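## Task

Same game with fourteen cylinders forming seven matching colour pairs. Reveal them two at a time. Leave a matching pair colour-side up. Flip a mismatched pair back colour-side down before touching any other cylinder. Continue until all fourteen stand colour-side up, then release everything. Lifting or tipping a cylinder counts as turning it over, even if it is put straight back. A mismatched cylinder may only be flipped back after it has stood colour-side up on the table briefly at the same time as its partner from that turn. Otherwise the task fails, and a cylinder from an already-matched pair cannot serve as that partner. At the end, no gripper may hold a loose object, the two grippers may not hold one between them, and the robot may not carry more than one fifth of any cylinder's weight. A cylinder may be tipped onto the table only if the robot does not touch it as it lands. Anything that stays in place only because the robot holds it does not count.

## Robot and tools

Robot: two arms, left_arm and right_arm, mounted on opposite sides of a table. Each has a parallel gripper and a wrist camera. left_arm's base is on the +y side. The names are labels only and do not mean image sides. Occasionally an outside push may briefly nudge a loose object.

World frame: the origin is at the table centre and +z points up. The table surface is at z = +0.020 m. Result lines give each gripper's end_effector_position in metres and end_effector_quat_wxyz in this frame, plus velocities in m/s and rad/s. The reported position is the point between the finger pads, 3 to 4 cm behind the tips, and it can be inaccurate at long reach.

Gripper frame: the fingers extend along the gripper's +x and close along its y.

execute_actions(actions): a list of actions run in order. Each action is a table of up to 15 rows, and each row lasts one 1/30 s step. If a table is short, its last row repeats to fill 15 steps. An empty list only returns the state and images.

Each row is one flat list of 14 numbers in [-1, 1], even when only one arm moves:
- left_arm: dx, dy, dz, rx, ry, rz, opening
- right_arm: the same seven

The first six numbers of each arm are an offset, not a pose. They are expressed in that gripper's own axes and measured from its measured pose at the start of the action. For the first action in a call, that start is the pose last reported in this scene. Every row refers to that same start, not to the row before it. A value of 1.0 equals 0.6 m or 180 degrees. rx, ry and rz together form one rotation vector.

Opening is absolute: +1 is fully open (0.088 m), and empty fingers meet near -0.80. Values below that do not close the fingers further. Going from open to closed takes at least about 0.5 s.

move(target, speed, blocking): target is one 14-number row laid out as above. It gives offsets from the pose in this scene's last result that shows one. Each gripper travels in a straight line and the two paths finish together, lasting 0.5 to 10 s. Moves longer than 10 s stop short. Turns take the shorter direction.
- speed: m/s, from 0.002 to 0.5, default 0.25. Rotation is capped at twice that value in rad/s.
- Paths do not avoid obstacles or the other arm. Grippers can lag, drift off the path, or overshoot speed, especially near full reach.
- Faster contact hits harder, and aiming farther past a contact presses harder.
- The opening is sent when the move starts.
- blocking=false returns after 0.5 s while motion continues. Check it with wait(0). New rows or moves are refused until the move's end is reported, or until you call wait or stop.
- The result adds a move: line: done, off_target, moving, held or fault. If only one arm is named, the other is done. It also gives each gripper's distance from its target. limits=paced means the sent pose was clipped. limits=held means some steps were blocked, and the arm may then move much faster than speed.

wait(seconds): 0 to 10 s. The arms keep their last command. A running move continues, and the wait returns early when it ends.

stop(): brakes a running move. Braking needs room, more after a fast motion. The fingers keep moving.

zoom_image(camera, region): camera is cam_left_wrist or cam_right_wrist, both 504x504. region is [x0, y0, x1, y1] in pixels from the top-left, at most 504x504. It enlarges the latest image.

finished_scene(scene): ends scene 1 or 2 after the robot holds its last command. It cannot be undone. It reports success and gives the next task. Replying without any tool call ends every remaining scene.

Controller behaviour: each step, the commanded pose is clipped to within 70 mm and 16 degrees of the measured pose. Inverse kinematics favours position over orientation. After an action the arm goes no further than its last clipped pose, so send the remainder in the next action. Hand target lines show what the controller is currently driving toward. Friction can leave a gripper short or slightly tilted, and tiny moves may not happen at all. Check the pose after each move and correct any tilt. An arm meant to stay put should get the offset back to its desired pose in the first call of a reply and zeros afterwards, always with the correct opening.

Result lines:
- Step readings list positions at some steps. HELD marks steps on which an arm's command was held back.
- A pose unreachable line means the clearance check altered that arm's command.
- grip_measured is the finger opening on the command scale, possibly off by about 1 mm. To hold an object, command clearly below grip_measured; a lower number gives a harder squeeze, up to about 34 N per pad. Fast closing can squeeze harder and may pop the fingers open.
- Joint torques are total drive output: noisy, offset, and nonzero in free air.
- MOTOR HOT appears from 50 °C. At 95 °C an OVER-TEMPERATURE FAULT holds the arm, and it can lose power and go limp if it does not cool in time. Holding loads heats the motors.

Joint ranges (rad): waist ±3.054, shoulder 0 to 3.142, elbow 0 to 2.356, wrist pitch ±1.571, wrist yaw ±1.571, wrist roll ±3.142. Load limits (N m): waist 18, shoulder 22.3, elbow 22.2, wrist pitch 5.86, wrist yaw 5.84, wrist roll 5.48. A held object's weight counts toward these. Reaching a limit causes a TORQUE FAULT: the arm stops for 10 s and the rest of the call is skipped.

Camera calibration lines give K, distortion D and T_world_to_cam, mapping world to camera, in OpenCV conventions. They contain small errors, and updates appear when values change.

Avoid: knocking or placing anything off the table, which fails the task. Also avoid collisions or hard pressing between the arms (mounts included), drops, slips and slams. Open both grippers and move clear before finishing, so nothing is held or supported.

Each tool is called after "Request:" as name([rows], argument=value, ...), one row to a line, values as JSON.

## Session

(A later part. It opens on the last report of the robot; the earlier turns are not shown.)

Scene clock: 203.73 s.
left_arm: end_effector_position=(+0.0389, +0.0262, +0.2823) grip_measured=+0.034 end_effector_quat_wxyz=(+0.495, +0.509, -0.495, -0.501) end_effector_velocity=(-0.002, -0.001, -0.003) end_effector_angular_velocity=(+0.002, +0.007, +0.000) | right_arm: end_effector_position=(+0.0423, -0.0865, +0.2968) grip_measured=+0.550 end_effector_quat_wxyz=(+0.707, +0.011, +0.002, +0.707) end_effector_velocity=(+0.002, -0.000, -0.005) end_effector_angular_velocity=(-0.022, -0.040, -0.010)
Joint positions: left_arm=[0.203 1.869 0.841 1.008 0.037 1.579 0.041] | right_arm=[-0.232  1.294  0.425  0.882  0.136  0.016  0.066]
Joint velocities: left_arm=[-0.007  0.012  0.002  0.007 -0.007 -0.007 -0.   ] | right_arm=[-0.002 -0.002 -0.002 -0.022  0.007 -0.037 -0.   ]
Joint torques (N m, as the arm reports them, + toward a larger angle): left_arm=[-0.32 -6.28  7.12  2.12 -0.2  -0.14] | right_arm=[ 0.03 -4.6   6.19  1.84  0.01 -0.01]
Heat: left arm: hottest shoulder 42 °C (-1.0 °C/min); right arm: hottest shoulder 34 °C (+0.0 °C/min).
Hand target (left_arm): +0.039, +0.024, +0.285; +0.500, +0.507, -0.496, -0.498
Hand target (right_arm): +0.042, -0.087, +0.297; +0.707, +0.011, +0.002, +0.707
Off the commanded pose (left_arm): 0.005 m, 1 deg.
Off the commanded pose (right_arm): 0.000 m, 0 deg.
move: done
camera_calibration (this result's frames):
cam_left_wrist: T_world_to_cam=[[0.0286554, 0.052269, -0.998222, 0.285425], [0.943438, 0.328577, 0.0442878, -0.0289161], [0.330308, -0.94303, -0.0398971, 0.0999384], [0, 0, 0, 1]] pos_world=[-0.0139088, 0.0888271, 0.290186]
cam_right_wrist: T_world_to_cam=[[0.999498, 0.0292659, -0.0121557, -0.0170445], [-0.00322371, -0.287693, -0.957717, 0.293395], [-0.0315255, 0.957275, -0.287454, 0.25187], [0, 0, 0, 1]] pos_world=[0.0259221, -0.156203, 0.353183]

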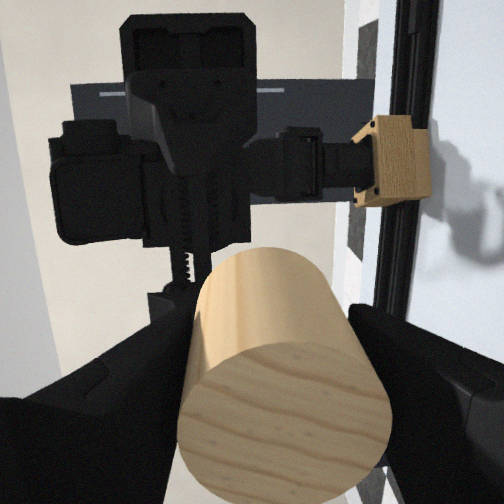

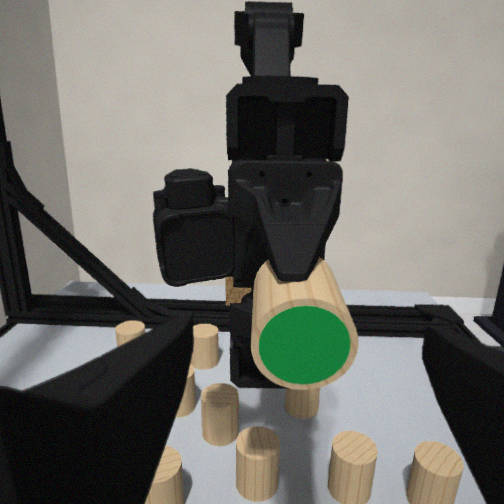

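Request:
move(target=[0,0,0,0,0,0,-0.25,0.106,-0.006,-0.017,0,0,0,0.55], speed=0.15)

Request:
move(target=[0,0,0,0,0,0,-0.25,0,0,0,0,0,0,-0.25])

Request:
move(target=[0,0,0,0,0,0,0.6,0,0,0,0,0,0,-0.25])

Request:
move(target=[-0.1,0,0,0,0,0,0.6,0,0,0,0,0,0,-0.25])

Request:
move(target=[-0.066,-0.22,-0.128,0,0,-0.494,0.6,-0.207,0.052,-0.29,0,0.502,0,-0.25], speed=0.4)

Scene clock: 208.27 s.
left_arm: end_effector_position=(+0.0389, +0.0260, +0.2821) grip_measured=+0.032 end_effector_quat_wxyz=(+0.495, +0.509, -0.495, -0.501) end_effector_velocity=(+0.002, +0.000, -0.004) end_effector_angular_velocity=(+0.012, -0.007, +0.010) | right_arm: end_effector_position=(+0.0453, -0.0263, +0.2874) grip_measured=+0.550 end_effector_quat_wxyz=(+0.707, +0.010, +0.002, +0.707) end_effector_velocity=(+0.002, +0.001, -0.011) end_effector_angular_velocity=(-0.036, +0.004, +0.000)
Joint positions: left_arm=[0.203 1.87  0.841 1.009 0.037 1.579 0.041] | right_arm=[-0.272  1.581  0.615  0.979  0.097  0.016  0.066]
Joint velocities: left_arm=[ 0.002  0.002 -0.002 -0.007 -0.007  0.007 -0.   ] | right_arm=[-0.007  0.012 -0.002 -0.022 -0.007  0.007 -0.   ]
Joint torques (N m, as the arm reports them, + toward a larger angle): left_arm=[-0.02 -7.14  5.84  1.68  0.02 -0.01] | right_arm=[-0.15 -5.44  7.32  1.98 -0.12  0.  ]
Heat: left arm: hottest shoulder 41 °C (-1.0 °C/min); right arm: hottest shoulder 34 °C (+0.0 °C/min).
Hand target (left_arm): +0.039, +0.026, +0.282; +0.495, +0.509, -0.495, -0.501
Hand target (right_arm): +0.046, -0.023, +0.288; +0.707, +0.011, +0.001, +0.707
Off the commanded pose (left_arm): 0.000 m, 0 deg.
Off the commanded pose (right_arm): 0.004 m, 0 deg.
move: done
camera_calibration (this result's frames):
cam_left_wrist: T_world_to_cam=[[0.0286554, 0.052269, -0.998222, 0.285209], [0.943438, 0.328577, 0.0442878, -0.0288628], [0.330308, -0.94303, -0.0398971, 0.0997836], [0, 0, 0, 1]] pos_world=[-0.0139018, 0.088675, 0.289961]
cam_right_wrist: T_world_to_cam=[[0.999516, 0.028873, -0.011581, -0.0220596], [-0.00276455, -0.288361, -0.957518, 0.301667], [-0.0309859, 0.957086, -0.288141, 0.191763], [0, 0, 0, 1]] pos_world=[0.0288248, -0.0959075, 0.343851]

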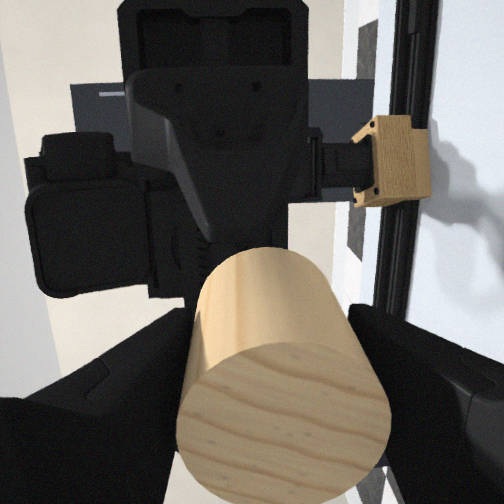

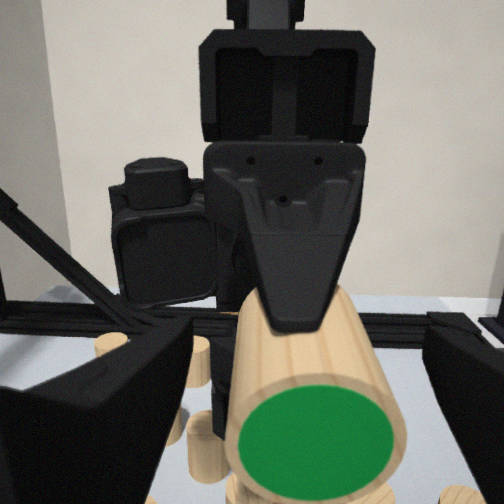

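Scene clock: 208.77 s.
left_arm: end_effector_position=(+0.0392, +0.0260, +0.2819) grip_measured=+0.032 end_effector_quat_wxyz=(+0.495, +0.510, -0.494, -0.501) end_effector_velocity=(-0.000, +0.001, -0.001) end_effector_angular_velocity=(+0.007, +0.008, +0.005) | right_arm: end_effector_position=(+0.0449, -0.0263, +0.2873) grip_measured=+0.022 end_effector_quat_wxyz=(+0.707, +0.010, +0.001, +0.708) end_effector_velocity=(+0.002, +0.000, -0.003) end_effector_angular_velocity=(-0.017, -0.009, -0.000)
Joint positions: left_arm=[0.203 1.871 0.841 1.009 0.037 1.579 0.041] | right_arm=[-0.271  1.582  0.615  0.979  0.096  0.015  0.04 ]
Joint velocities: left_arm=[-0.002 -0.002 -0.002 -0.007 -0.007 -0.007 -0.   ] | right_arm=[-0.007 -0.002  0.002 -0.022 -0.007 -0.007 -0.   ]
Joint torques (N m, as the arm reports them, + toward a larger angle): left_arm=[ 0.   -6.92  6.    1.78  0.02 -0.03] | right_arm=[ 0.   -6.52  5.81  1.82  0.02  0.03]
Heat: left arm: hottest shoulder 41 °C (-1.0 °C/min); right arm: hottest shoulder 34 °C (+0.0 °C/min).
Hand target (left_arm): +0.039, +0.026, +0.282; +0.495, +0.509, -0.495, -0.501
Hand target (right_arm): +0.045, -0.026, +0.287; +0.707, +0.010, +0.002, +0.707
Off the commanded pose (left_arm): 0.000 m, 0 deg.
Off the commanded pose (right_arm): 0.000 m, 0 deg.
move: done
camera_calibration (this result's frames):
cam_left_wrist: T_world_to_cam=[[0.0289563, 0.0530668, -0.998171, 0.284891], [0.943048, 0.329615, 0.0448809, -0.0293114], [0.331394, -0.942623, -0.0405001, 0.0997735], [0, 0, 0, 1]] pos_world=[-0.0136716, 0.088592, 0.289726]
cam_right_wrist: T_world_to_cam=[[0.999484, 0.0303837, -0.0104229, -0.0220139], [-0.00121923, -0.288362, -0.957521, 0.301535], [-0.0320986, 0.957039, -0.288176, 0.191765], [0, 0, 0, 1]] pos_world=[0.0285256, -0.0959062, 0.343759]

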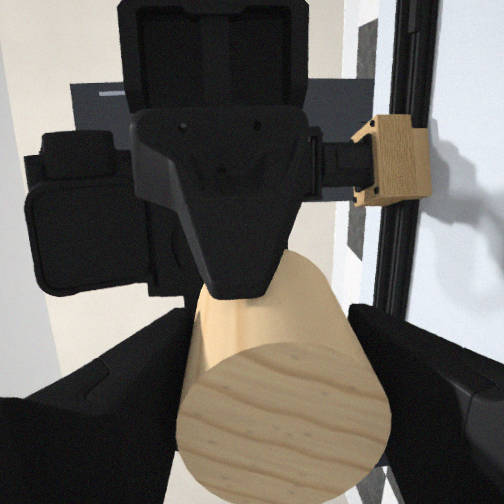

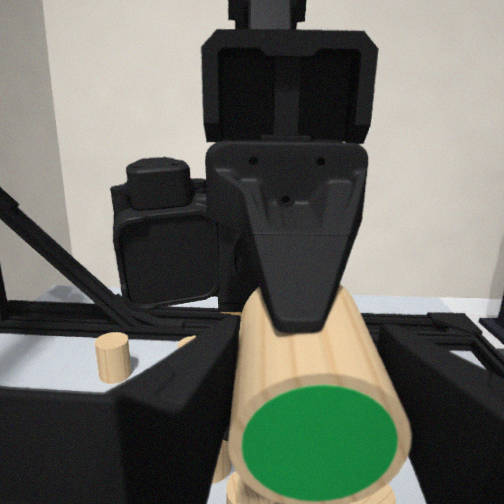

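Scene clock: 209.43 s.
left_arm: end_effector_position=(+0.0392, +0.0260, +0.2819) grip_measured=+0.598 end_effector_quat_wxyz=(+0.495, +0.510, -0.494, -0.501) end_effector_velocity=(-0.000, +0.001, -0.001) end_effector_angular_velocity=(+0.008, -0.022, +0.004) | right_arm: end_effector_position=(+0.0449, -0.0263, +0.2873) grip_measured=+0.022 end_effector_quat_wxyz=(+0.707, +0.010, +0.001, +0.708) end_effector_velocity=(+0.002, -0.000, -0.002) end_effector_angular_velocity=(-0.007, -0.008, -0.000)
Joint positions: left_arm=[0.203 1.871 0.841 1.009 0.037 1.579 0.068] | right_arm=[-0.271  1.582  0.615  0.979  0.096  0.015  0.04 ]
Joint velocities: left_arm=[-0.002 -0.002 -0.002 -0.007 -0.007  0.022  0.001] | right_arm=[-0.007 -0.002 -0.002 -0.007 -0.007 -0.007 -0.   ]
Joint torques (N m, as the arm reports them, + toward a larger angle): left_arm=[-0.02 -6.94  5.85  1.73  0.02 -0.03] | right_arm=[ 0.09 -6.48  5.82  1.86  0.01 -0.01]
Heat: left arm: hottest shoulder 41 °C (-1.0 °C/min); right arm: hottest shoulder 34 °C (+0.0 °C/min).
Hand target (left_arm): +0.039, +0.026, +0.282; +0.495, +0.510, -0.494, -0.501
Hand target (right_arm): +0.045, -0.026, +0.287; +0.707, +0.010, +0.001, +0.708
Off the commanded pose (left_arm): 0.000 m, 0 deg.
Off the commanded pose (right_arm): 0.000 m, 0 deg.
move: done
camera_calibration (this result's frames):
cam_left_wrist: T_world_to_cam=[[0.0289563, 0.0530668, -0.998171, 0.284891], [0.943048, 0.329615, 0.0448809, -0.0293114], [0.331394, -0.942623, -0.0405001, 0.0997735], [0, 0, 0, 1]] pos_world=[-0.0136716, 0.088592, 0.289726]
cam_right_wrist: T_world_to_cam=[[0.999484, 0.0303837, -0.0104229, -0.0220139], [-0.00121923, -0.288362, -0.957521, 0.301535], [-0.0320986, 0.957039, -0.288176, 0.191765], [0, 0, 0, 1]] pos_world=[0.0285256, -0.0959062, 0.343759]

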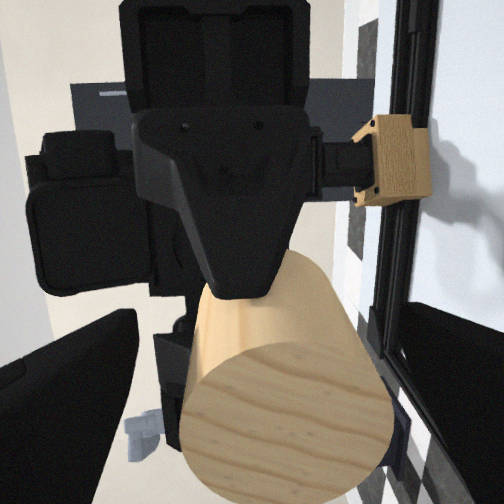

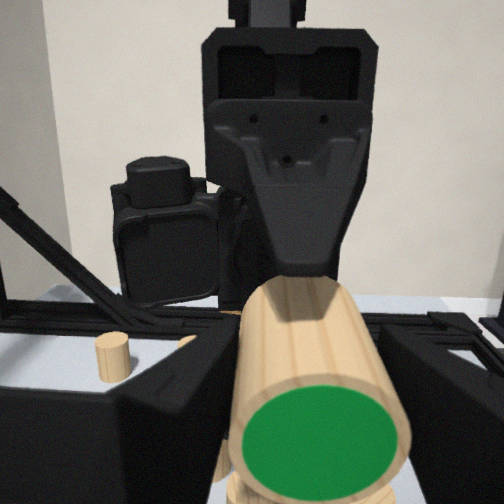

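Scene clock: 210.33 s.
left_arm: end_effector_position=(+0.0382, +0.0838, +0.2803) grip_measured=+0.600 end_effector_quat_wxyz=(+0.494, +0.512, -0.491, -0.502) end_effector_velocity=(-0.002, +0.002, +0.001) end_effector_angular_velocity=(+0.002, +0.008, -0.010) | right_arm: end_effector_position=(+0.0449, -0.0263, +0.2873) grip_measured=+0.022 end_effector_quat_wxyz=(+0.707, +0.010, +0.001, +0.708) end_effector_velocity=(-0.002, -0.001, -0.002) end_effector_angular_velocity=(-0.007, -0.008, +0.019)
Joint positions: left_arm=[0.207 1.687 0.601 1.057 0.037 1.579 0.068] | right_arm=[-0.271  1.582  0.615  0.979  0.096  0.015  0.04 ]
Joint velocities: left_arm=[-0.002 -0.012 -0.007 -0.007  0.007 -0.007  0.   ] | right_arm=[-0.002 -0.002 -0.002 -0.007 -0.022 -0.007 -0.   ]
Joint torques (N m, as the arm reports them, + toward a larger angle): left_arm=[ 0.07 -6.65  4.98  2.03  0.22 -0.02] | right_arm=[ 0.06 -6.5   5.83  1.84  0.01 -0.01]
Heat: left arm: hottest shoulder 41 °C (-1.0 °C/min); right arm: hottest shoulder 34 °C (+0.0 °C/min).
Hand target (left_arm): +0.038, +0.086, +0.283; +0.495, +0.509, -0.494, -0.501
Hand target (right_arm): +0.045, -0.026, +0.287; +0.707, +0.010, +0.001, +0.708
Off the commanded pose (left_arm): 0.004 m, 1 deg.
Off the commanded pose (right_arm): 0.000 m, 0 deg.
move: done
camera_calibration (this result's frames):
cam_left_wrist: T_world_to_cam=[[0.028345, 0.0615301, -0.997703, 0.279459], [0.941931, 0.332465, 0.0472641, -0.0481233], [0.334609, -0.941106, -0.0485334, 0.156511], [0, 0, 0, 1]] pos_world=[-0.0149624, 0.146098, 0.288687]
cam_right_wrist: T_world_to_cam=[[0.999484, 0.0303837, -0.0104229, -0.0220139], [-0.00121923, -0.288362, -0.957521, 0.301535], [-0.0320986, 0.957039, -0.288176, 0.191765], [0, 0, 0, 1]] pos_world=[0.0285256, -0.0959062, 0.343759]

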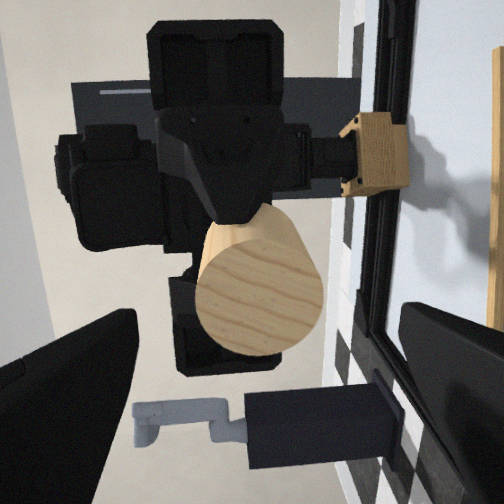

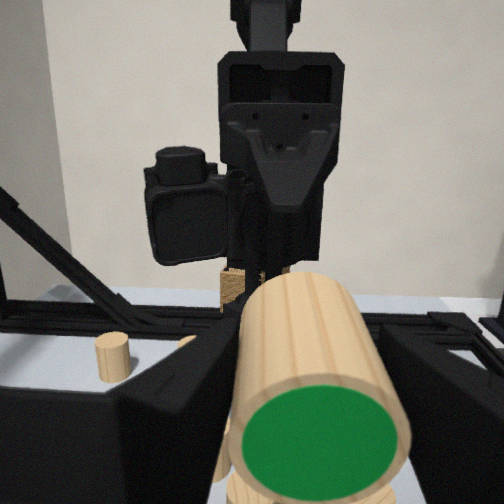

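Scene clock: 212.87 s.
left_arm: end_effector_position=(+0.1134, +0.1289, +0.1510) grip_measured=+0.600 end_effector_quat_wxyz=(+0.007, +0.707, +0.009, -0.707) end_effector_velocity=(-0.001, +0.005, +0.000) end_effector_angular_velocity=(+0.033, +0.000, +0.005) | right_arm: end_effector_position=(+0.0144, -0.1501, +0.1130) grip_measured=+0.022 end_effector_quat_wxyz=(+0.502, -0.495, +0.499, +0.503) end_effector_velocity=(+0.001, -0.009, -0.001) end_effector_angular_velocity=(-0.045, +0.014, +0.000)
Joint positions: left_arm=[ 0.387  2.125  1.611 -1.059 -0.     1.779  0.068] | right_arm=[-0.182  1.808  1.101 -0.851 -0.003  0.189  0.04 ]
Joint velocities: left_arm=[-0.002  0.007  0.012 -0.037 -0.007 -0.007 -0.   ] | right_arm=[-0.007  0.002 -0.002 -0.037 -0.022 -0.007  0.   ]
Joint torques (N m, as the arm reports them, + toward a larger angle): left_arm=[ 0.19 -7.34  6.8  -0.05 -0.12  0.11] | right_arm=[ 0.28 -6.08  6.56 -0.03 -0.12  0.16]
Heat: left arm: hottest shoulder 41 °C (-1.0 °C/min); right arm: hottest elbow 35 °C (+0.0 °C/min).
Hand target (left_arm): +0.116, +0.128, +0.150; +0.004, +0.709, +0.010, -0.705
Hand target (right_arm): +0.013, -0.148, +0.112; +0.501, -0.495, +0.502, +0.502
Off the commanded pose (left_arm): 0.002 m, 1 deg.
Off the commanded pose (right_arm): 0.004 m, 1 deg.
move: done
camera_calibration (this result's frames):
cam_left_wrist: T_world_to_cam=[[-0.000593546, 0.999373, 0.0354032, -0.128067], [0.947086, -0.010802, 0.320799, -0.125563], [0.32098, 0.0337203, -0.946485, 0.17897], [0, 0, 0, 1]] pos_world=[0.0613972, 0.120595, 0.214207]
cam_right_wrist: T_world_to_cam=[[0.999427, 0.0028202, -0.0337421, 0.00896012], [0.0124707, -0.957134, 0.289378, -0.14265], [-0.0314796, -0.289633, -0.95662, 0.147464], [0, 0, 0, 1]] pos_world=[-0.00253392, -0.0938497, 0.182649]

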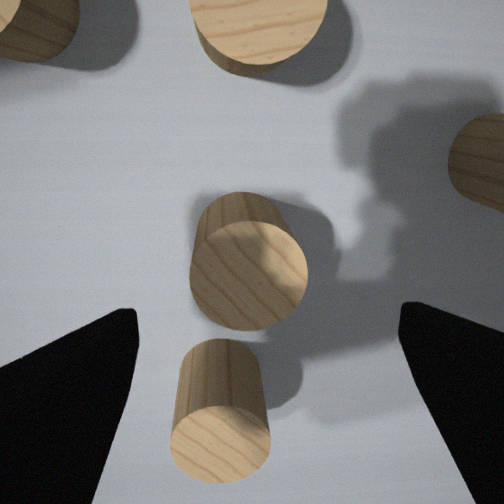

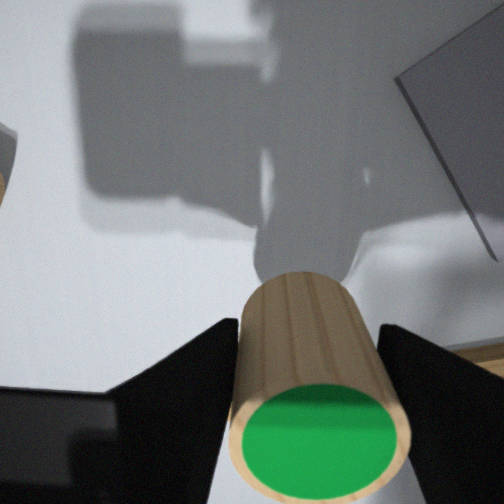

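Request:
move(target=[0.129,0.005,-0.003,0,0,0,0.6,0.055,0,0,0,0,0,-0.25], speed=0.1)

Request:
move(target=[0,0,0,0,0,0,-0.25,0,0,0,0,0,0,0.55])

Request:
move(target=[-0.15,0,0,0,0,0,-0.25,-0.1,0,0,0,0,0,0.55])

Request:
move(target=[-0.205,0.17,0.127,0,0,0.5,-0.25,-0.245,-0.047,0.109,0,-0.492,0,0.55], speed=0.4)

Scene clock: 216.60 s.
left_arm: end_effector_position=(+0.1151, +0.1248, +0.0777) grip_measured=+0.600 end_effector_quat_wxyz=(+0.010, +0.708, +0.006, -0.706) end_effector_velocity=(+0.002, +0.001, -0.001) end_effector_angular_velocity=(-0.001, -0.008, +0.010) | right_arm: end_effector_position=(+0.0134, -0.1452, +0.0862) grip_measured=+0.022 end_effector_quat_wxyz=(+0.506, -0.489, +0.495, +0.510) end_effector_velocity=(+0.000, -0.002, +0.000) end_effector_angular_velocity=(-0.008, +0.005, +0.020)
Joint positions: left_arm=[ 0.389  2.244  1.491 -0.813 -0.001  1.779  0.068] | right_arm=[-0.182  1.862  1.048 -0.724 -0.003  0.189  0.04 ]
Joint velocities: left_arm=[ 0.002 -0.002 -0.007  0.007 -0.007 -0.007 -0.   ] | right_arm=[-0.002 -0.002 -0.002 -0.007 -0.007 -0.022 -0.   ]
Joint torques (N m, as the arm reports them, + toward a larger angle): left_arm=[ 0.15 -7.69  4.83  0.39  0.06  0.1 ] | right_arm=[ 0.11 -6.47  3.46  0.35  0.01 -0.02]
Heat: left arm: hottest shoulder 42 °C (+1.0 °C/min); right arm: hottest shoulder 35 °C (+0.0 °C/min).
Hand target (left_arm): +0.116, +0.127, +0.074; +0.007, +0.707, +0.009, -0.707
Hand target (right_arm): +0.014, -0.150, +0.080; +0.502, -0.495, +0.499, +0.503
Off the commanded pose (left_arm): 0.004 m, 1 deg.
Off the commanded pose (right_arm): 0.008 m, 1 deg.
move: done
camera_calibration (this result's frames):
cam_left_wrist: T_world_to_cam=[[-0.00181215, 0.999635, 0.0269516, -0.120521], [0.946329, -0.00699651, 0.323129, -0.104253], [0.3232, 0.0260907, -0.945971, 0.109859], [0, 0, 0, 1]] pos_world=[0.062933, 0.116882, 0.140859]
cam_right_wrist: T_world_to_cam=[[0.999274, 0.00356523, -0.0379363, 0.0094943], [0.0136703, -0.962876, 0.269596, -0.129342], [-0.0355668, -0.269919, -0.962226, 0.126612], [0, 0, 0, 1]] pos_world=[-0.00321608, -0.0903997, 0.157059]

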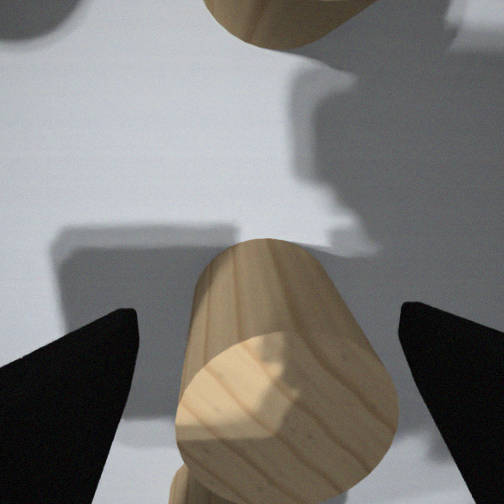

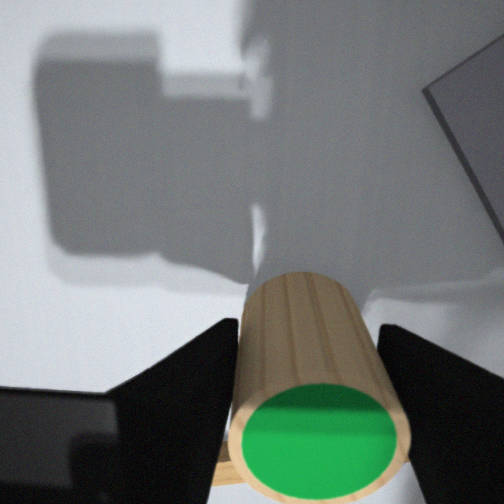

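Scene clock: 217.27 s.
left_arm: end_effector_position=(+0.1151, +0.1247, +0.0777) grip_measured=+0.038 end_effector_quat_wxyz=(+0.010, +0.708, +0.006, -0.706) end_effector_velocity=(-0.000, +0.001, -0.001) end_effector_angular_velocity=(-0.001, -0.008, -0.010) | right_arm: end_effector_position=(+0.0134, -0.1452, +0.0862) grip_measured=+0.548 end_effector_quat_wxyz=(+0.506, -0.489, +0.495, +0.510) end_effector_velocity=(+0.000, -0.002, +0.000) end_effector_angular_velocity=(-0.009, +0.007, -0.024)
Joint positions: left_arm=[ 0.389  2.244  1.491 -0.812 -0.001  1.779  0.041] | right_arm=[-0.182  1.862  1.048 -0.724 -0.003  0.189  0.066]
Joint velocities: left_arm=[-0.002 -0.002 -0.007  0.007 -0.007  0.007  0.   ] | right_arm=[-0.002 -0.002 -0.002 -0.007 -0.007  0.022  0.001]
Joint torques (N m, as the arm reports them, + toward a larger angle): left_arm=[-0.1  -8.59  5.37  0.13  0.06  0.01] | right_arm=[ 0.07 -7.73  4.85  0.17 -0.01 -0.02]
Heat: left arm: hottest shoulder 42 °C (+1.0 °C/min); right arm: hottest shoulder 35 °C (-1.0 °C/min).
Hand target (left_arm): +0.115, +0.125, +0.078; +0.010, +0.708, +0.006, -0.706
Hand target (right_arm): +0.013, -0.145, +0.086; +0.506, -0.489, +0.495, +0.509
Off the commanded pose (left_arm): 0.000 m, 0 deg.
Off the commanded pose (right_arm): 0.000 m, 0 deg.
move: done
camera_calibration (this result's frames):
cam_left_wrist: T_world_to_cam=[[-0.0018145, 0.999645, 0.0265803, -0.120412], [0.946301, -0.00687653, 0.323215, -0.10429], [0.323283, 0.0257395, -0.945952, 0.109889], [0, 0, 0, 1]] pos_world=[0.0629465, 0.116824, 0.140858]
cam_right_wrist: T_world_to_cam=[[0.999274, 0.00356523, -0.0379363, 0.0094943], [0.0136703, -0.962876, 0.269596, -0.129342], [-0.0355668, -0.269919, -0.962226, 0.126612], [0, 0, 0, 1]] pos_world=[-0.00321608, -0.0903997, 0.157059]

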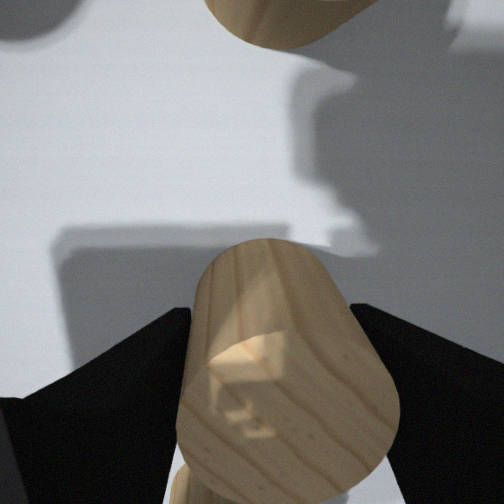

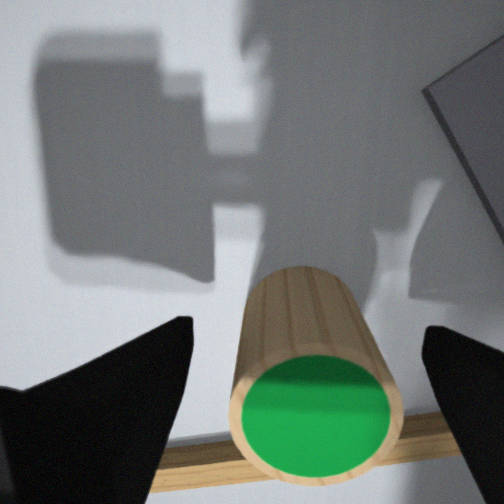

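Scene clock: 218.17 s.
left_arm: end_effector_position=(+0.1145, +0.1273, +0.1616) grip_measured=+0.038 end_effector_quat_wxyz=(+0.005, +0.707, +0.011, -0.707) end_effector_velocity=(+0.001, +0.003, +0.003) end_effector_angular_velocity=(+0.014, -0.004, +0.010) | right_arm: end_effector_position=(+0.0143, -0.1502, +0.1409) grip_measured=+0.550 end_effector_quat_wxyz=(+0.503, -0.494, +0.498, +0.505) end_effector_velocity=(-0.001, -0.003, +0.002) end_effector_angular_velocity=(-0.013, +0.005, +0.010)
Joint positions: left_arm=[ 0.389  2.127  1.657 -1.11  -0.001  1.779  0.041] | right_arm=[-0.182  1.761  1.163 -0.956 -0.003  0.189  0.066]
Joint velocities: left_arm=[ 0.002 -0.002  0.007 -0.022 -0.007 -0.007 -0.   ] | right_arm=[ 0.002 -0.002  0.007 -0.022 -0.007 -0.007 -0.   ]
Joint torques (N m, as the arm reports them, + toward a larger angle): left_arm=[-0.16 -9.11  7.05 -0.07  0.05 -0.03] | right_arm=[-0.02 -8.27  6.66 -0.08 -0.01 -0.04]
Heat: left arm: hottest shoulder 42 °C (+1.0 °C/min); right arm: hottest shoulder 35 °C (-1.0 °C/min).
Hand target (left_arm): +0.115, +0.125, +0.167; +0.010, +0.708, +0.006, -0.706
Hand target (right_arm): +0.014, -0.147, +0.146; +0.506, -0.489, +0.495, +0.509
Off the commanded pose (left_arm): 0.006 m, 1 deg.
Off the commanded pose (right_arm): 0.006 m, 1 deg.
move: done
camera_calibration (this result's frames):
cam_left_wrist: T_world_to_cam=[[-0.00169525, 0.99914, 0.0414283, -0.127666], [0.947428, -0.0116509, 0.319756, -0.129753], [0.319964, 0.0397924, -0.946594, 0.188079], [0, 0, 0, 1]] pos_world=[0.0625365, 0.11856, 0.224813]
cam_right_wrist: T_world_to_cam=[[0.999385, 0.00297776, -0.0349516, 0.0101465], [0.0128273, -0.958406, 0.285122, -0.150374], [-0.0326488, -0.285394, -0.957854, 0.174993], [0, 0, 0, 1]] pos_world=[-0.00249807, -0.0942076, 0.210847]

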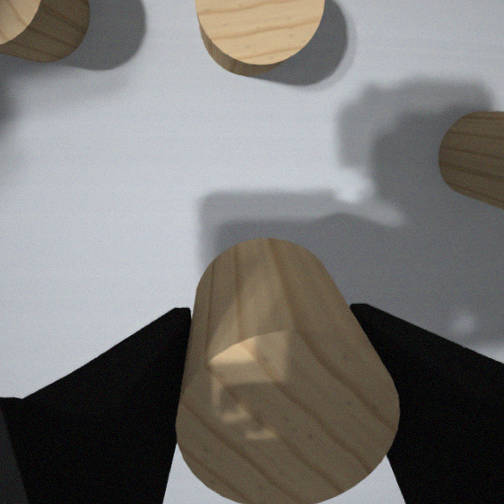

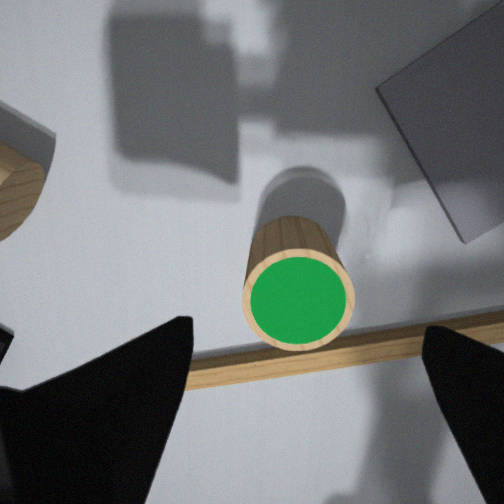

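Scene clock: 220.70 s.
left_arm: end_effector_position=(+0.0403, +0.0233, +0.2869) grip_measured=+0.037 end_effector_quat_wxyz=(+0.500, +0.506, -0.496, -0.498) end_effector_velocity=(-0.000, -0.000, -0.003) end_effector_angular_velocity=(+0.002, +0.007, +0.005) | right_arm: end_effector_position=(+0.0425, -0.0862, +0.2980) grip_measured=+0.550 end_effector_quat_wxyz=(+0.705, +0.012, +0.005, +0.709) end_effector_velocity=(-0.002, -0.000, -0.004) end_effector_angular_velocity=(-0.007, -0.009, +0.019)
Joint positions: left_arm=[0.205 1.872 0.856 1.009 0.037 1.576 0.041] | right_arm=[-0.236  1.289  0.43   0.87   0.128  0.022  0.066]
Joint velocities: left_arm=[-0.002  0.007 -0.002  0.007 -0.007 -0.007 -0.   ] | right_arm=[-0.002  0.007 -0.007  0.007 -0.022 -0.007  0.   ]
Joint torques (N m, as the arm reports them, + toward a larger angle): left_arm=[-0.18 -6.25  5.55  2.14 -0.21 -0.14] | right_arm=[-0.34 -3.72  4.61  1.99 -0.09 -0.18]
Heat: left arm: hottest shoulder 42 °C (+1.0 °C/min); right arm: hottest shoulder 35 °C (-1.0 °C/min).
Hand target (left_arm): +0.040, +0.023, +0.284; +0.501, +0.507, -0.494, -0.498
Hand target (right_arm): +0.043, -0.087, +0.289; +0.705, +0.002, +0.009, +0.709
Off the commanded pose (left_arm): 0.003 m, 1 deg.
Off the commanded pose (right_arm): 0.009 m, 2 deg.
move: off_target (right_arm)
camera_calibration (this result's frames):
cam_left_wrist: T_world_to_cam=[[0.0260702, 0.0397663, -0.998869, 0.290635], [0.942517, 0.332011, 0.0378172, -0.0276605], [0.333139, -0.942437, -0.0288248, 0.0936296], [0, 0, 0, 1]] pos_world=[-0.0126981, 0.0858661, 0.294052]
cam_right_wrist: T_world_to_cam=[[0.999271, 0.0335029, -0.0183039, -0.0150039], [-0.00781091, -0.289889, -0.957028, 0.294413], [-0.0373693, 0.956474, -0.289416, 0.252674], [0, 0, 0, 1]] pos_world=[0.0267348, -0.155826, 0.354615]

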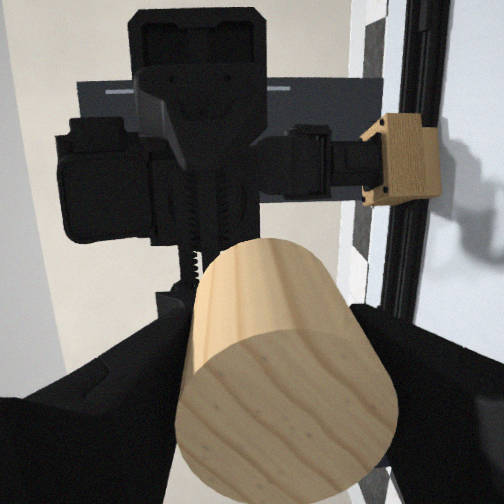

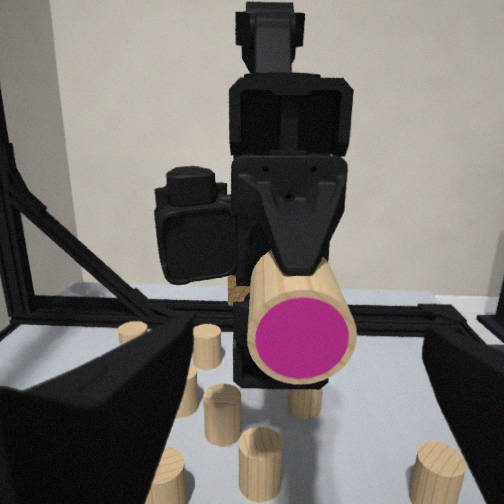

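Request:
move(target=[0,0,0,0,0,0,-0.25,0.100,-0.003,-0.011,-0.004,0,0,0.55], speed=0.15)

Request:
move(target=[0,0,0,0,0,0,-0.25,0,0,0,0,0,0,-0.25])

Request:
move(target=[0,0,0,0,0,0,0.6,0,0,0,0,0,0,-0.25])

Request:
move(target=[-0.15,0.008,0,0,0,0,0.6,0,0,0,0,0,0,-0.25])

Request:
move(target=[0,0,0,0,0,0,0.6,-0.085,0.07,-0.30,0,0.502,0,-0.25], speed=0.4)

Scene clock: 226.20 s.
left_arm: end_effector_position=(+0.0404, +0.0233, +0.2863) grip_measured=+0.034 end_effector_quat_wxyz=(+0.500, +0.506, -0.496, -0.498) end_effector_velocity=(-0.000, -0.000, +0.001) end_effector_angular_velocity=(+0.002, +0.007, +0.005) | right_arm: end_effector_position=(+0.0434, -0.0296, +0.2918) grip_measured=+0.550 end_effector_quat_wxyz=(+0.706, +0.010, +0.003, +0.708) end_effector_velocity=(-0.002, +0.002, -0.005) end_effector_angular_velocity=(-0.022, -0.010, +0.010)
Joint positions: left_arm=[0.205 1.874 0.855 1.01  0.036 1.576 0.041] | right_arm=[-0.266  1.553  0.613  0.95   0.099  0.017  0.066]
Joint velocities: left_arm=[-0.002 -0.002  0.002 -0.007 -0.007 -0.007  0.   ] | right_arm=[ 0.002  0.007  0.007 -0.022 -0.007 -0.007 -0.   ]
Joint torques (N m, as the arm reports them, + toward a larger angle): left_arm=[ 0.1  -7.1   6.    1.71  0.02 -0.05] | right_arm=[-0.23 -4.99  7.42  1.97 -0.09 -0.17]
Heat: left arm: hottest shoulder 42 °C (+2.0 °C/min); right arm: hottest shoulder 34 °C (-2.0 °C/min).
Hand target (left_arm): +0.040, +0.023, +0.287; +0.500, +0.506, -0.496, -0.498
Hand target (right_arm): +0.044, -0.026, +0.292; +0.706, +0.008, -0.000, +0.709
Off the commanded pose (left_arm): 0.001 m, 0 deg.
Off the commanded pose (right_arm): 0.004 m, 0 deg.
move: done
camera_calibration (this result's frames):
cam_left_wrist: T_world_to_cam=[[0.0260024, 0.0409181, -0.998824, 0.289984], [0.942392, 0.332327, 0.0381475, -0.0277837], [0.333497, -0.942276, -0.0299196, 0.0938728], [0, 0, 0, 1]] pos_world=[-0.0126634, 0.0858218, 0.293512]
cam_right_wrist: T_world_to_cam=[[0.99938, 0.033044, -0.0121776, -0.0197161], [-0.00203912, -0.290917, -0.956746, 0.304589], [-0.0351574, 0.956177, -0.290669, 0.197069], [0, 0, 0, 1]] pos_world=[0.0272534, -0.0991716, 0.348457]

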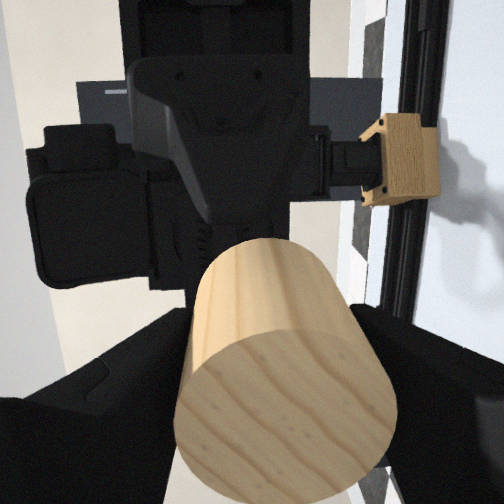

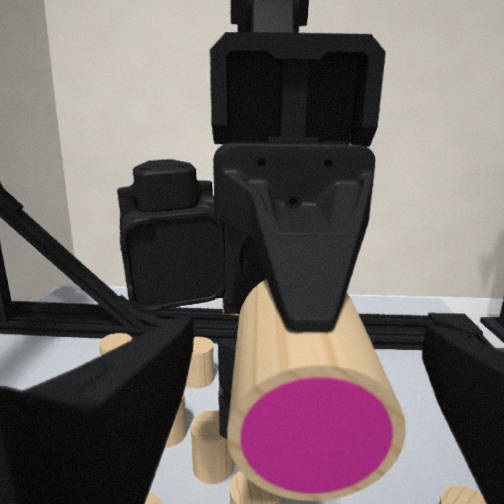

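Scene clock: 226.70 s.
left_arm: end_effector_position=(+0.0404, +0.0233, +0.2862) grip_measured=+0.034 end_effector_quat_wxyz=(+0.500, +0.507, -0.496, -0.498) end_effector_velocity=(-0.000, +0.001, -0.003) end_effector_angular_velocity=(+0.012, +0.023, +0.005) | right_arm: end_effector_position=(+0.0432, -0.0296, +0.2918) grip_measured=+0.023 end_effector_quat_wxyz=(+0.705, +0.010, +0.003, +0.709) end_effector_velocity=(-0.000, -0.001, -0.002) end_effector_angular_velocity=(-0.007, -0.008, +0.005)
Joint positions: left_arm=[0.205 1.874 0.855 1.009 0.036 1.576 0.041] | right_arm=[-0.266  1.553  0.613  0.95   0.098  0.016  0.04 ]
Joint velocities: left_arm=[-0.002 -0.002 -0.007 -0.007 -0.007 -0.022 -0.   ] | right_arm=[-0.002 -0.002 -0.002 -0.007 -0.007 -0.007 -0.   ]
Joint torques (N m, as the arm reports them, + toward a larger angle): left_arm=[-0.09 -7.11  5.98  1.77  0.01 -0.03] | right_arm=[ 0.   -6.39  5.95  1.82  0.02  0.  ]
Heat: left arm: hottest shoulder 42 °C (+2.0 °C/min); right arm: hottest shoulder 34 °C (-2.0 °C/min).
Hand target (left_arm): +0.040, +0.023, +0.286; +0.500, +0.506, -0.496, -0.498
Hand target (right_arm): +0.043, -0.030, +0.292; +0.706, +0.009, +0.003, +0.708
Off the commanded pose (left_arm): 0.000 m, 0 deg.
Off the commanded pose (right_arm): 0.000 m, 0 deg.
move: done
camera_calibration (this result's frames):
cam_left_wrist: T_world_to_cam=[[0.0259715, 0.0413087, -0.998809, 0.289887], [0.942266, 0.332672, 0.0382599, -0.0278702], [0.333856, -0.942137, -0.0302838, 0.093939], [0, 0, 0, 1]] pos_world=[-0.0126298, 0.0858002, 0.293453]
cam_right_wrist: T_world_to_cam=[[0.999359, 0.0338027, -0.0117888, -0.0196896], [-0.00144611, -0.290916, -0.956748, 0.304506], [-0.0357702, 0.956151, -0.290681, 0.197037], [0, 0, 0, 1]] pos_world=[0.0271654, -0.099146, 0.348379]

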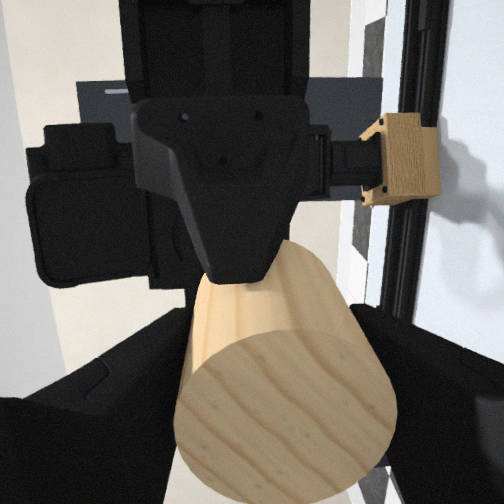

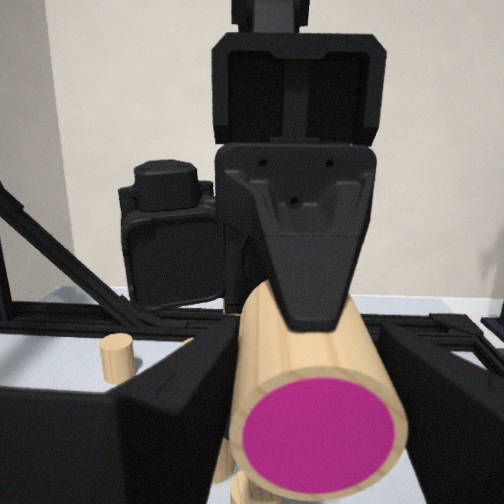

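Scene clock: 227.37 s.
left_arm: end_effector_position=(+0.0404, +0.0233, +0.2863) grip_measured=+0.598 end_effector_quat_wxyz=(+0.500, +0.506, -0.496, -0.498) end_effector_velocity=(+0.002, -0.000, +0.004) end_effector_angular_velocity=(-0.012, +0.007, +0.010) | right_arm: end_effector_position=(+0.0432, -0.0296, +0.2918) grip_measured=+0.023 end_effector_quat_wxyz=(+0.705, +0.010, +0.003, +0.709) end_effector_velocity=(-0.004, -0.001, -0.002) end_effector_angular_velocity=(-0.007, +0.006, +0.024)
Joint positions: left_arm=[0.205 1.874 0.855 1.01  0.036 1.576 0.068] | right_arm=[-0.266  1.553  0.613  0.95   0.098  0.016  0.04 ]
Joint velocities: left_arm=[ 0.002 -0.002  0.002  0.007 -0.007 -0.007  0.001] | right_arm=[ 0.002 -0.002 -0.002 -0.007 -0.022  0.007 -0.   ]
Joint torques (N m, as the arm reports them, + toward a larger angle): left_arm=[-0.01 -7.03  5.92  1.72  0.01 -0.04] | right_arm=[ 0.06 -6.38  5.96  1.84 -0.01 -0.02]
Heat: left arm: hottest shoulder 42 °C (+2.0 °C/min); right arm: hottest shoulder 34 °C (-2.0 °C/min).
Hand target (left_arm): +0.040, +0.023, +0.286; +0.500, +0.506, -0.496, -0.498
Hand target (right_arm): +0.043, -0.030, +0.292; +0.705, +0.010, +0.003, +0.709
Off the commanded pose (left_arm): 0.000 m, 0 deg.
Off the commanded pose (right_arm): 0.000 m, 0 deg.
move: done
camera_calibration (this result's frames):
cam_left_wrist: T_world_to_cam=[[0.02599, 0.0409282, -0.998824, 0.289983], [0.942266, 0.332686, 0.0381506, -0.0278422], [0.333857, -0.942149, -0.0299187, 0.0938365], [0, 0, 0, 1]] pos_world=[-0.0126299, 0.0858022, 0.293512]
cam_right_wrist: T_world_to_cam=[[0.999359, 0.0338027, -0.0117888, -0.0196896], [-0.00144611, -0.290916, -0.956748, 0.304506], [-0.0357702, 0.956151, -0.290681, 0.197037], [0, 0, 0, 1]] pos_world=[0.0271654, -0.099146, 0.348379]

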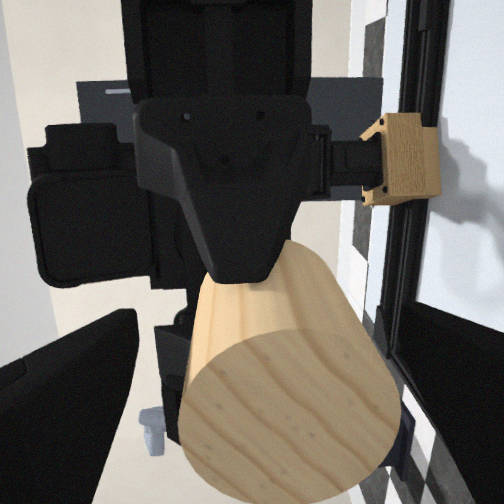

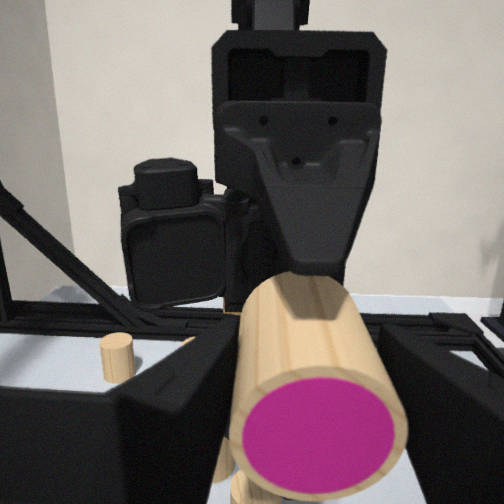

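Scene clock: 228.30 s.
left_arm: end_effector_position=(+0.0387, +0.1109, +0.2911) grip_measured=+0.600 end_effector_quat_wxyz=(+0.500, +0.508, -0.495, -0.497) end_effector_velocity=(+0.002, +0.003, -0.005) end_effector_angular_velocity=(+0.022, +0.008, +0.010) | right_arm: end_effector_position=(+0.0432, -0.0296, +0.2918) grip_measured=+0.023 end_effector_quat_wxyz=(+0.705, +0.010, +0.003, +0.709) end_effector_velocity=(-0.002, -0.000, -0.004) end_effector_angular_velocity=(-0.012, -0.009, +0.019)
Joint positions: left_arm=[0.213 1.564 0.507 1.047 0.04  1.576 0.068] | right_arm=[-0.266  1.553  0.613  0.95   0.098  0.016  0.04 ]
Joint velocities: left_arm=[ 0.002 -0.012 -0.012 -0.022 -0.007 -0.007 -0.   ] | right_arm=[-0.002  0.002 -0.002 -0.007 -0.022 -0.007 -0.   ]
Joint torques (N m, as the arm reports them, + toward a larger angle): left_arm=[ 0.23 -5.83  5.07  1.57  0.2  -0.03] | right_arm=[ 0.01 -6.37  5.95  1.86  0.   -0.01]
Heat: left arm: hottest shoulder 42 °C (+1.0 °C/min); right arm: hottest shoulder 35 °C (-1.0 °C/min).
Hand target (left_arm): +0.039, +0.113, +0.292; +0.500, +0.506, -0.496, -0.498
Hand target (right_arm): +0.043, -0.030, +0.292; +0.705, +0.010, +0.003, +0.709
Off the commanded pose (left_arm): 0.003 m, 0 deg.
Off the commanded pose (right_arm): 0.000 m, 0 deg.
move: done
camera_calibration (this result's frames):
cam_left_wrist: T_world_to_cam=[[0.0257167, 0.042547, -0.998763, 0.291064], [0.940994, 0.33622, 0.0385521, -0.0560307], [0.337445, -0.940822, -0.03139, 0.177215], [0, 0, 0, 1]] pos_world=[-0.0145609, 0.173183, 0.298427]
cam_right_wrist: T_world_to_cam=[[0.999359, 0.0338027, -0.0117888, -0.0196896], [-0.00144611, -0.290916, -0.956748, 0.304506], [-0.0357702, 0.956151, -0.290681, 0.197037], [0, 0, 0, 1]] pos_world=[0.0271654, -0.099146, 0.348379]

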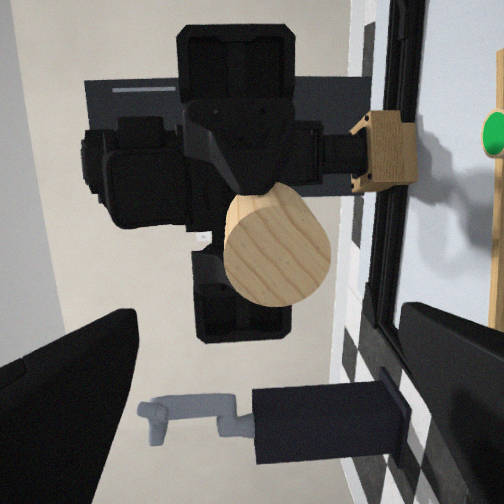

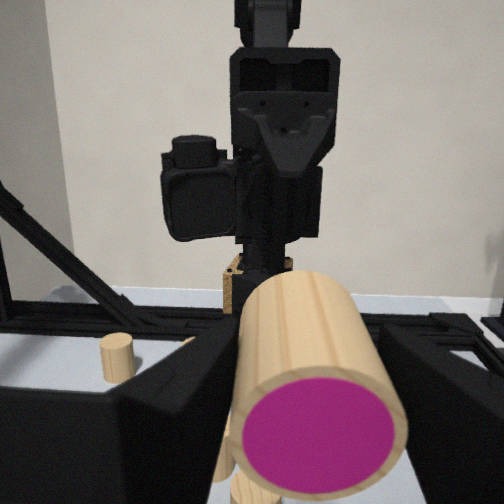

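Scene clock: 230.87 s.
left_arm: end_effector_position=(+0.0387, +0.1110, +0.2911) grip_measured=+0.600 end_effector_quat_wxyz=(+0.500, +0.508, -0.495, -0.497) end_effector_velocity=(+0.000, +0.002, -0.007) end_effector_angular_velocity=(+0.027, +0.009, +0.005) | right_arm: end_effector_position=(+0.0015, -0.0804, +0.1141) grip_measured=+0.023 end_effector_quat_wxyz=(+0.501, -0.496, +0.498, +0.505) end_effector_velocity=(+0.000, -0.001, -0.002) end_effector_angular_velocity=(-0.013, +0.005, -0.010)
Joint positions: left_arm=[0.213 1.563 0.506 1.047 0.04  1.576 0.068] | right_arm=[-0.183  2.053  1.448 -0.954 -0.004  0.183  0.04 ]
Joint velocities: left_arm=[-0.002 -0.002 -0.007 -0.022 -0.007 -0.007 -0.   ] | right_arm=[-0.002  0.007  0.002 -0.007 -0.007  0.007 -0.   ]
Joint torques (N m, as the arm reports them, + toward a larger angle): left_arm=[ 0.1  -4.76  5.77  1.71  0.02 -0.04] | right_arm=[ 0.27 -8.13  6.97 -0.15 -0.15  0.16]
Heat: left arm: hottest shoulder 42 °C (+2.0 °C/min); right arm: hottest shoulder 35 °C (-1.0 °C/min).
Hand target (left_arm): +0.039, +0.111, +0.291; +0.500, +0.508, -0.495, -0.497
Hand target (right_arm): -0.000, -0.079, +0.111; +0.499, -0.496, +0.502, +0.503
Off the commanded pose (left_arm): 0.000 m, 0 deg.
Off the commanded pose (right_arm): 0.004 m, 1 deg.
move: done
camera_calibration (this result's frames):
cam_left_wrist: T_world_to_cam=[[0.0257167, 0.042547, -0.998763, 0.291059], [0.940994, 0.33622, 0.0385521, -0.0560592], [0.337445, -0.940822, -0.03139, 0.177312], [0, 0, 0, 1]] pos_world=[-0.0145666, 0.173283, 0.298426]
cam_right_wrist: T_world_to_cam=[[0.999343, 0.00702539, -0.0355527, 0.0221769], [0.0170324, -0.956979, 0.289657, -0.0761252], [-0.0319883, -0.290072, -0.95647, 0.168202], [0, 0, 0, 1]] pos_world=[-0.0154852, -0.0242152, 0.183719]

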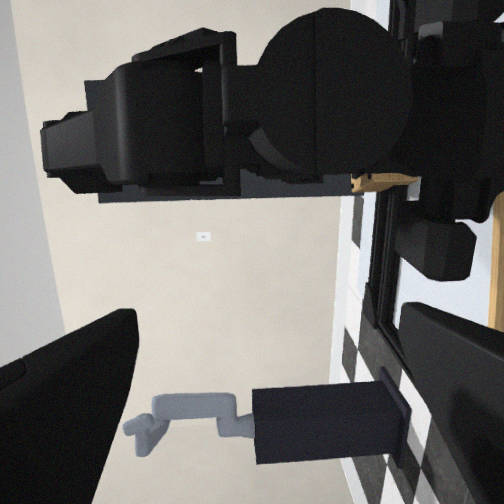

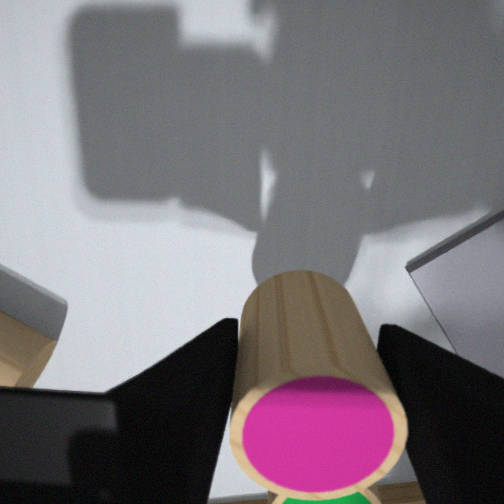

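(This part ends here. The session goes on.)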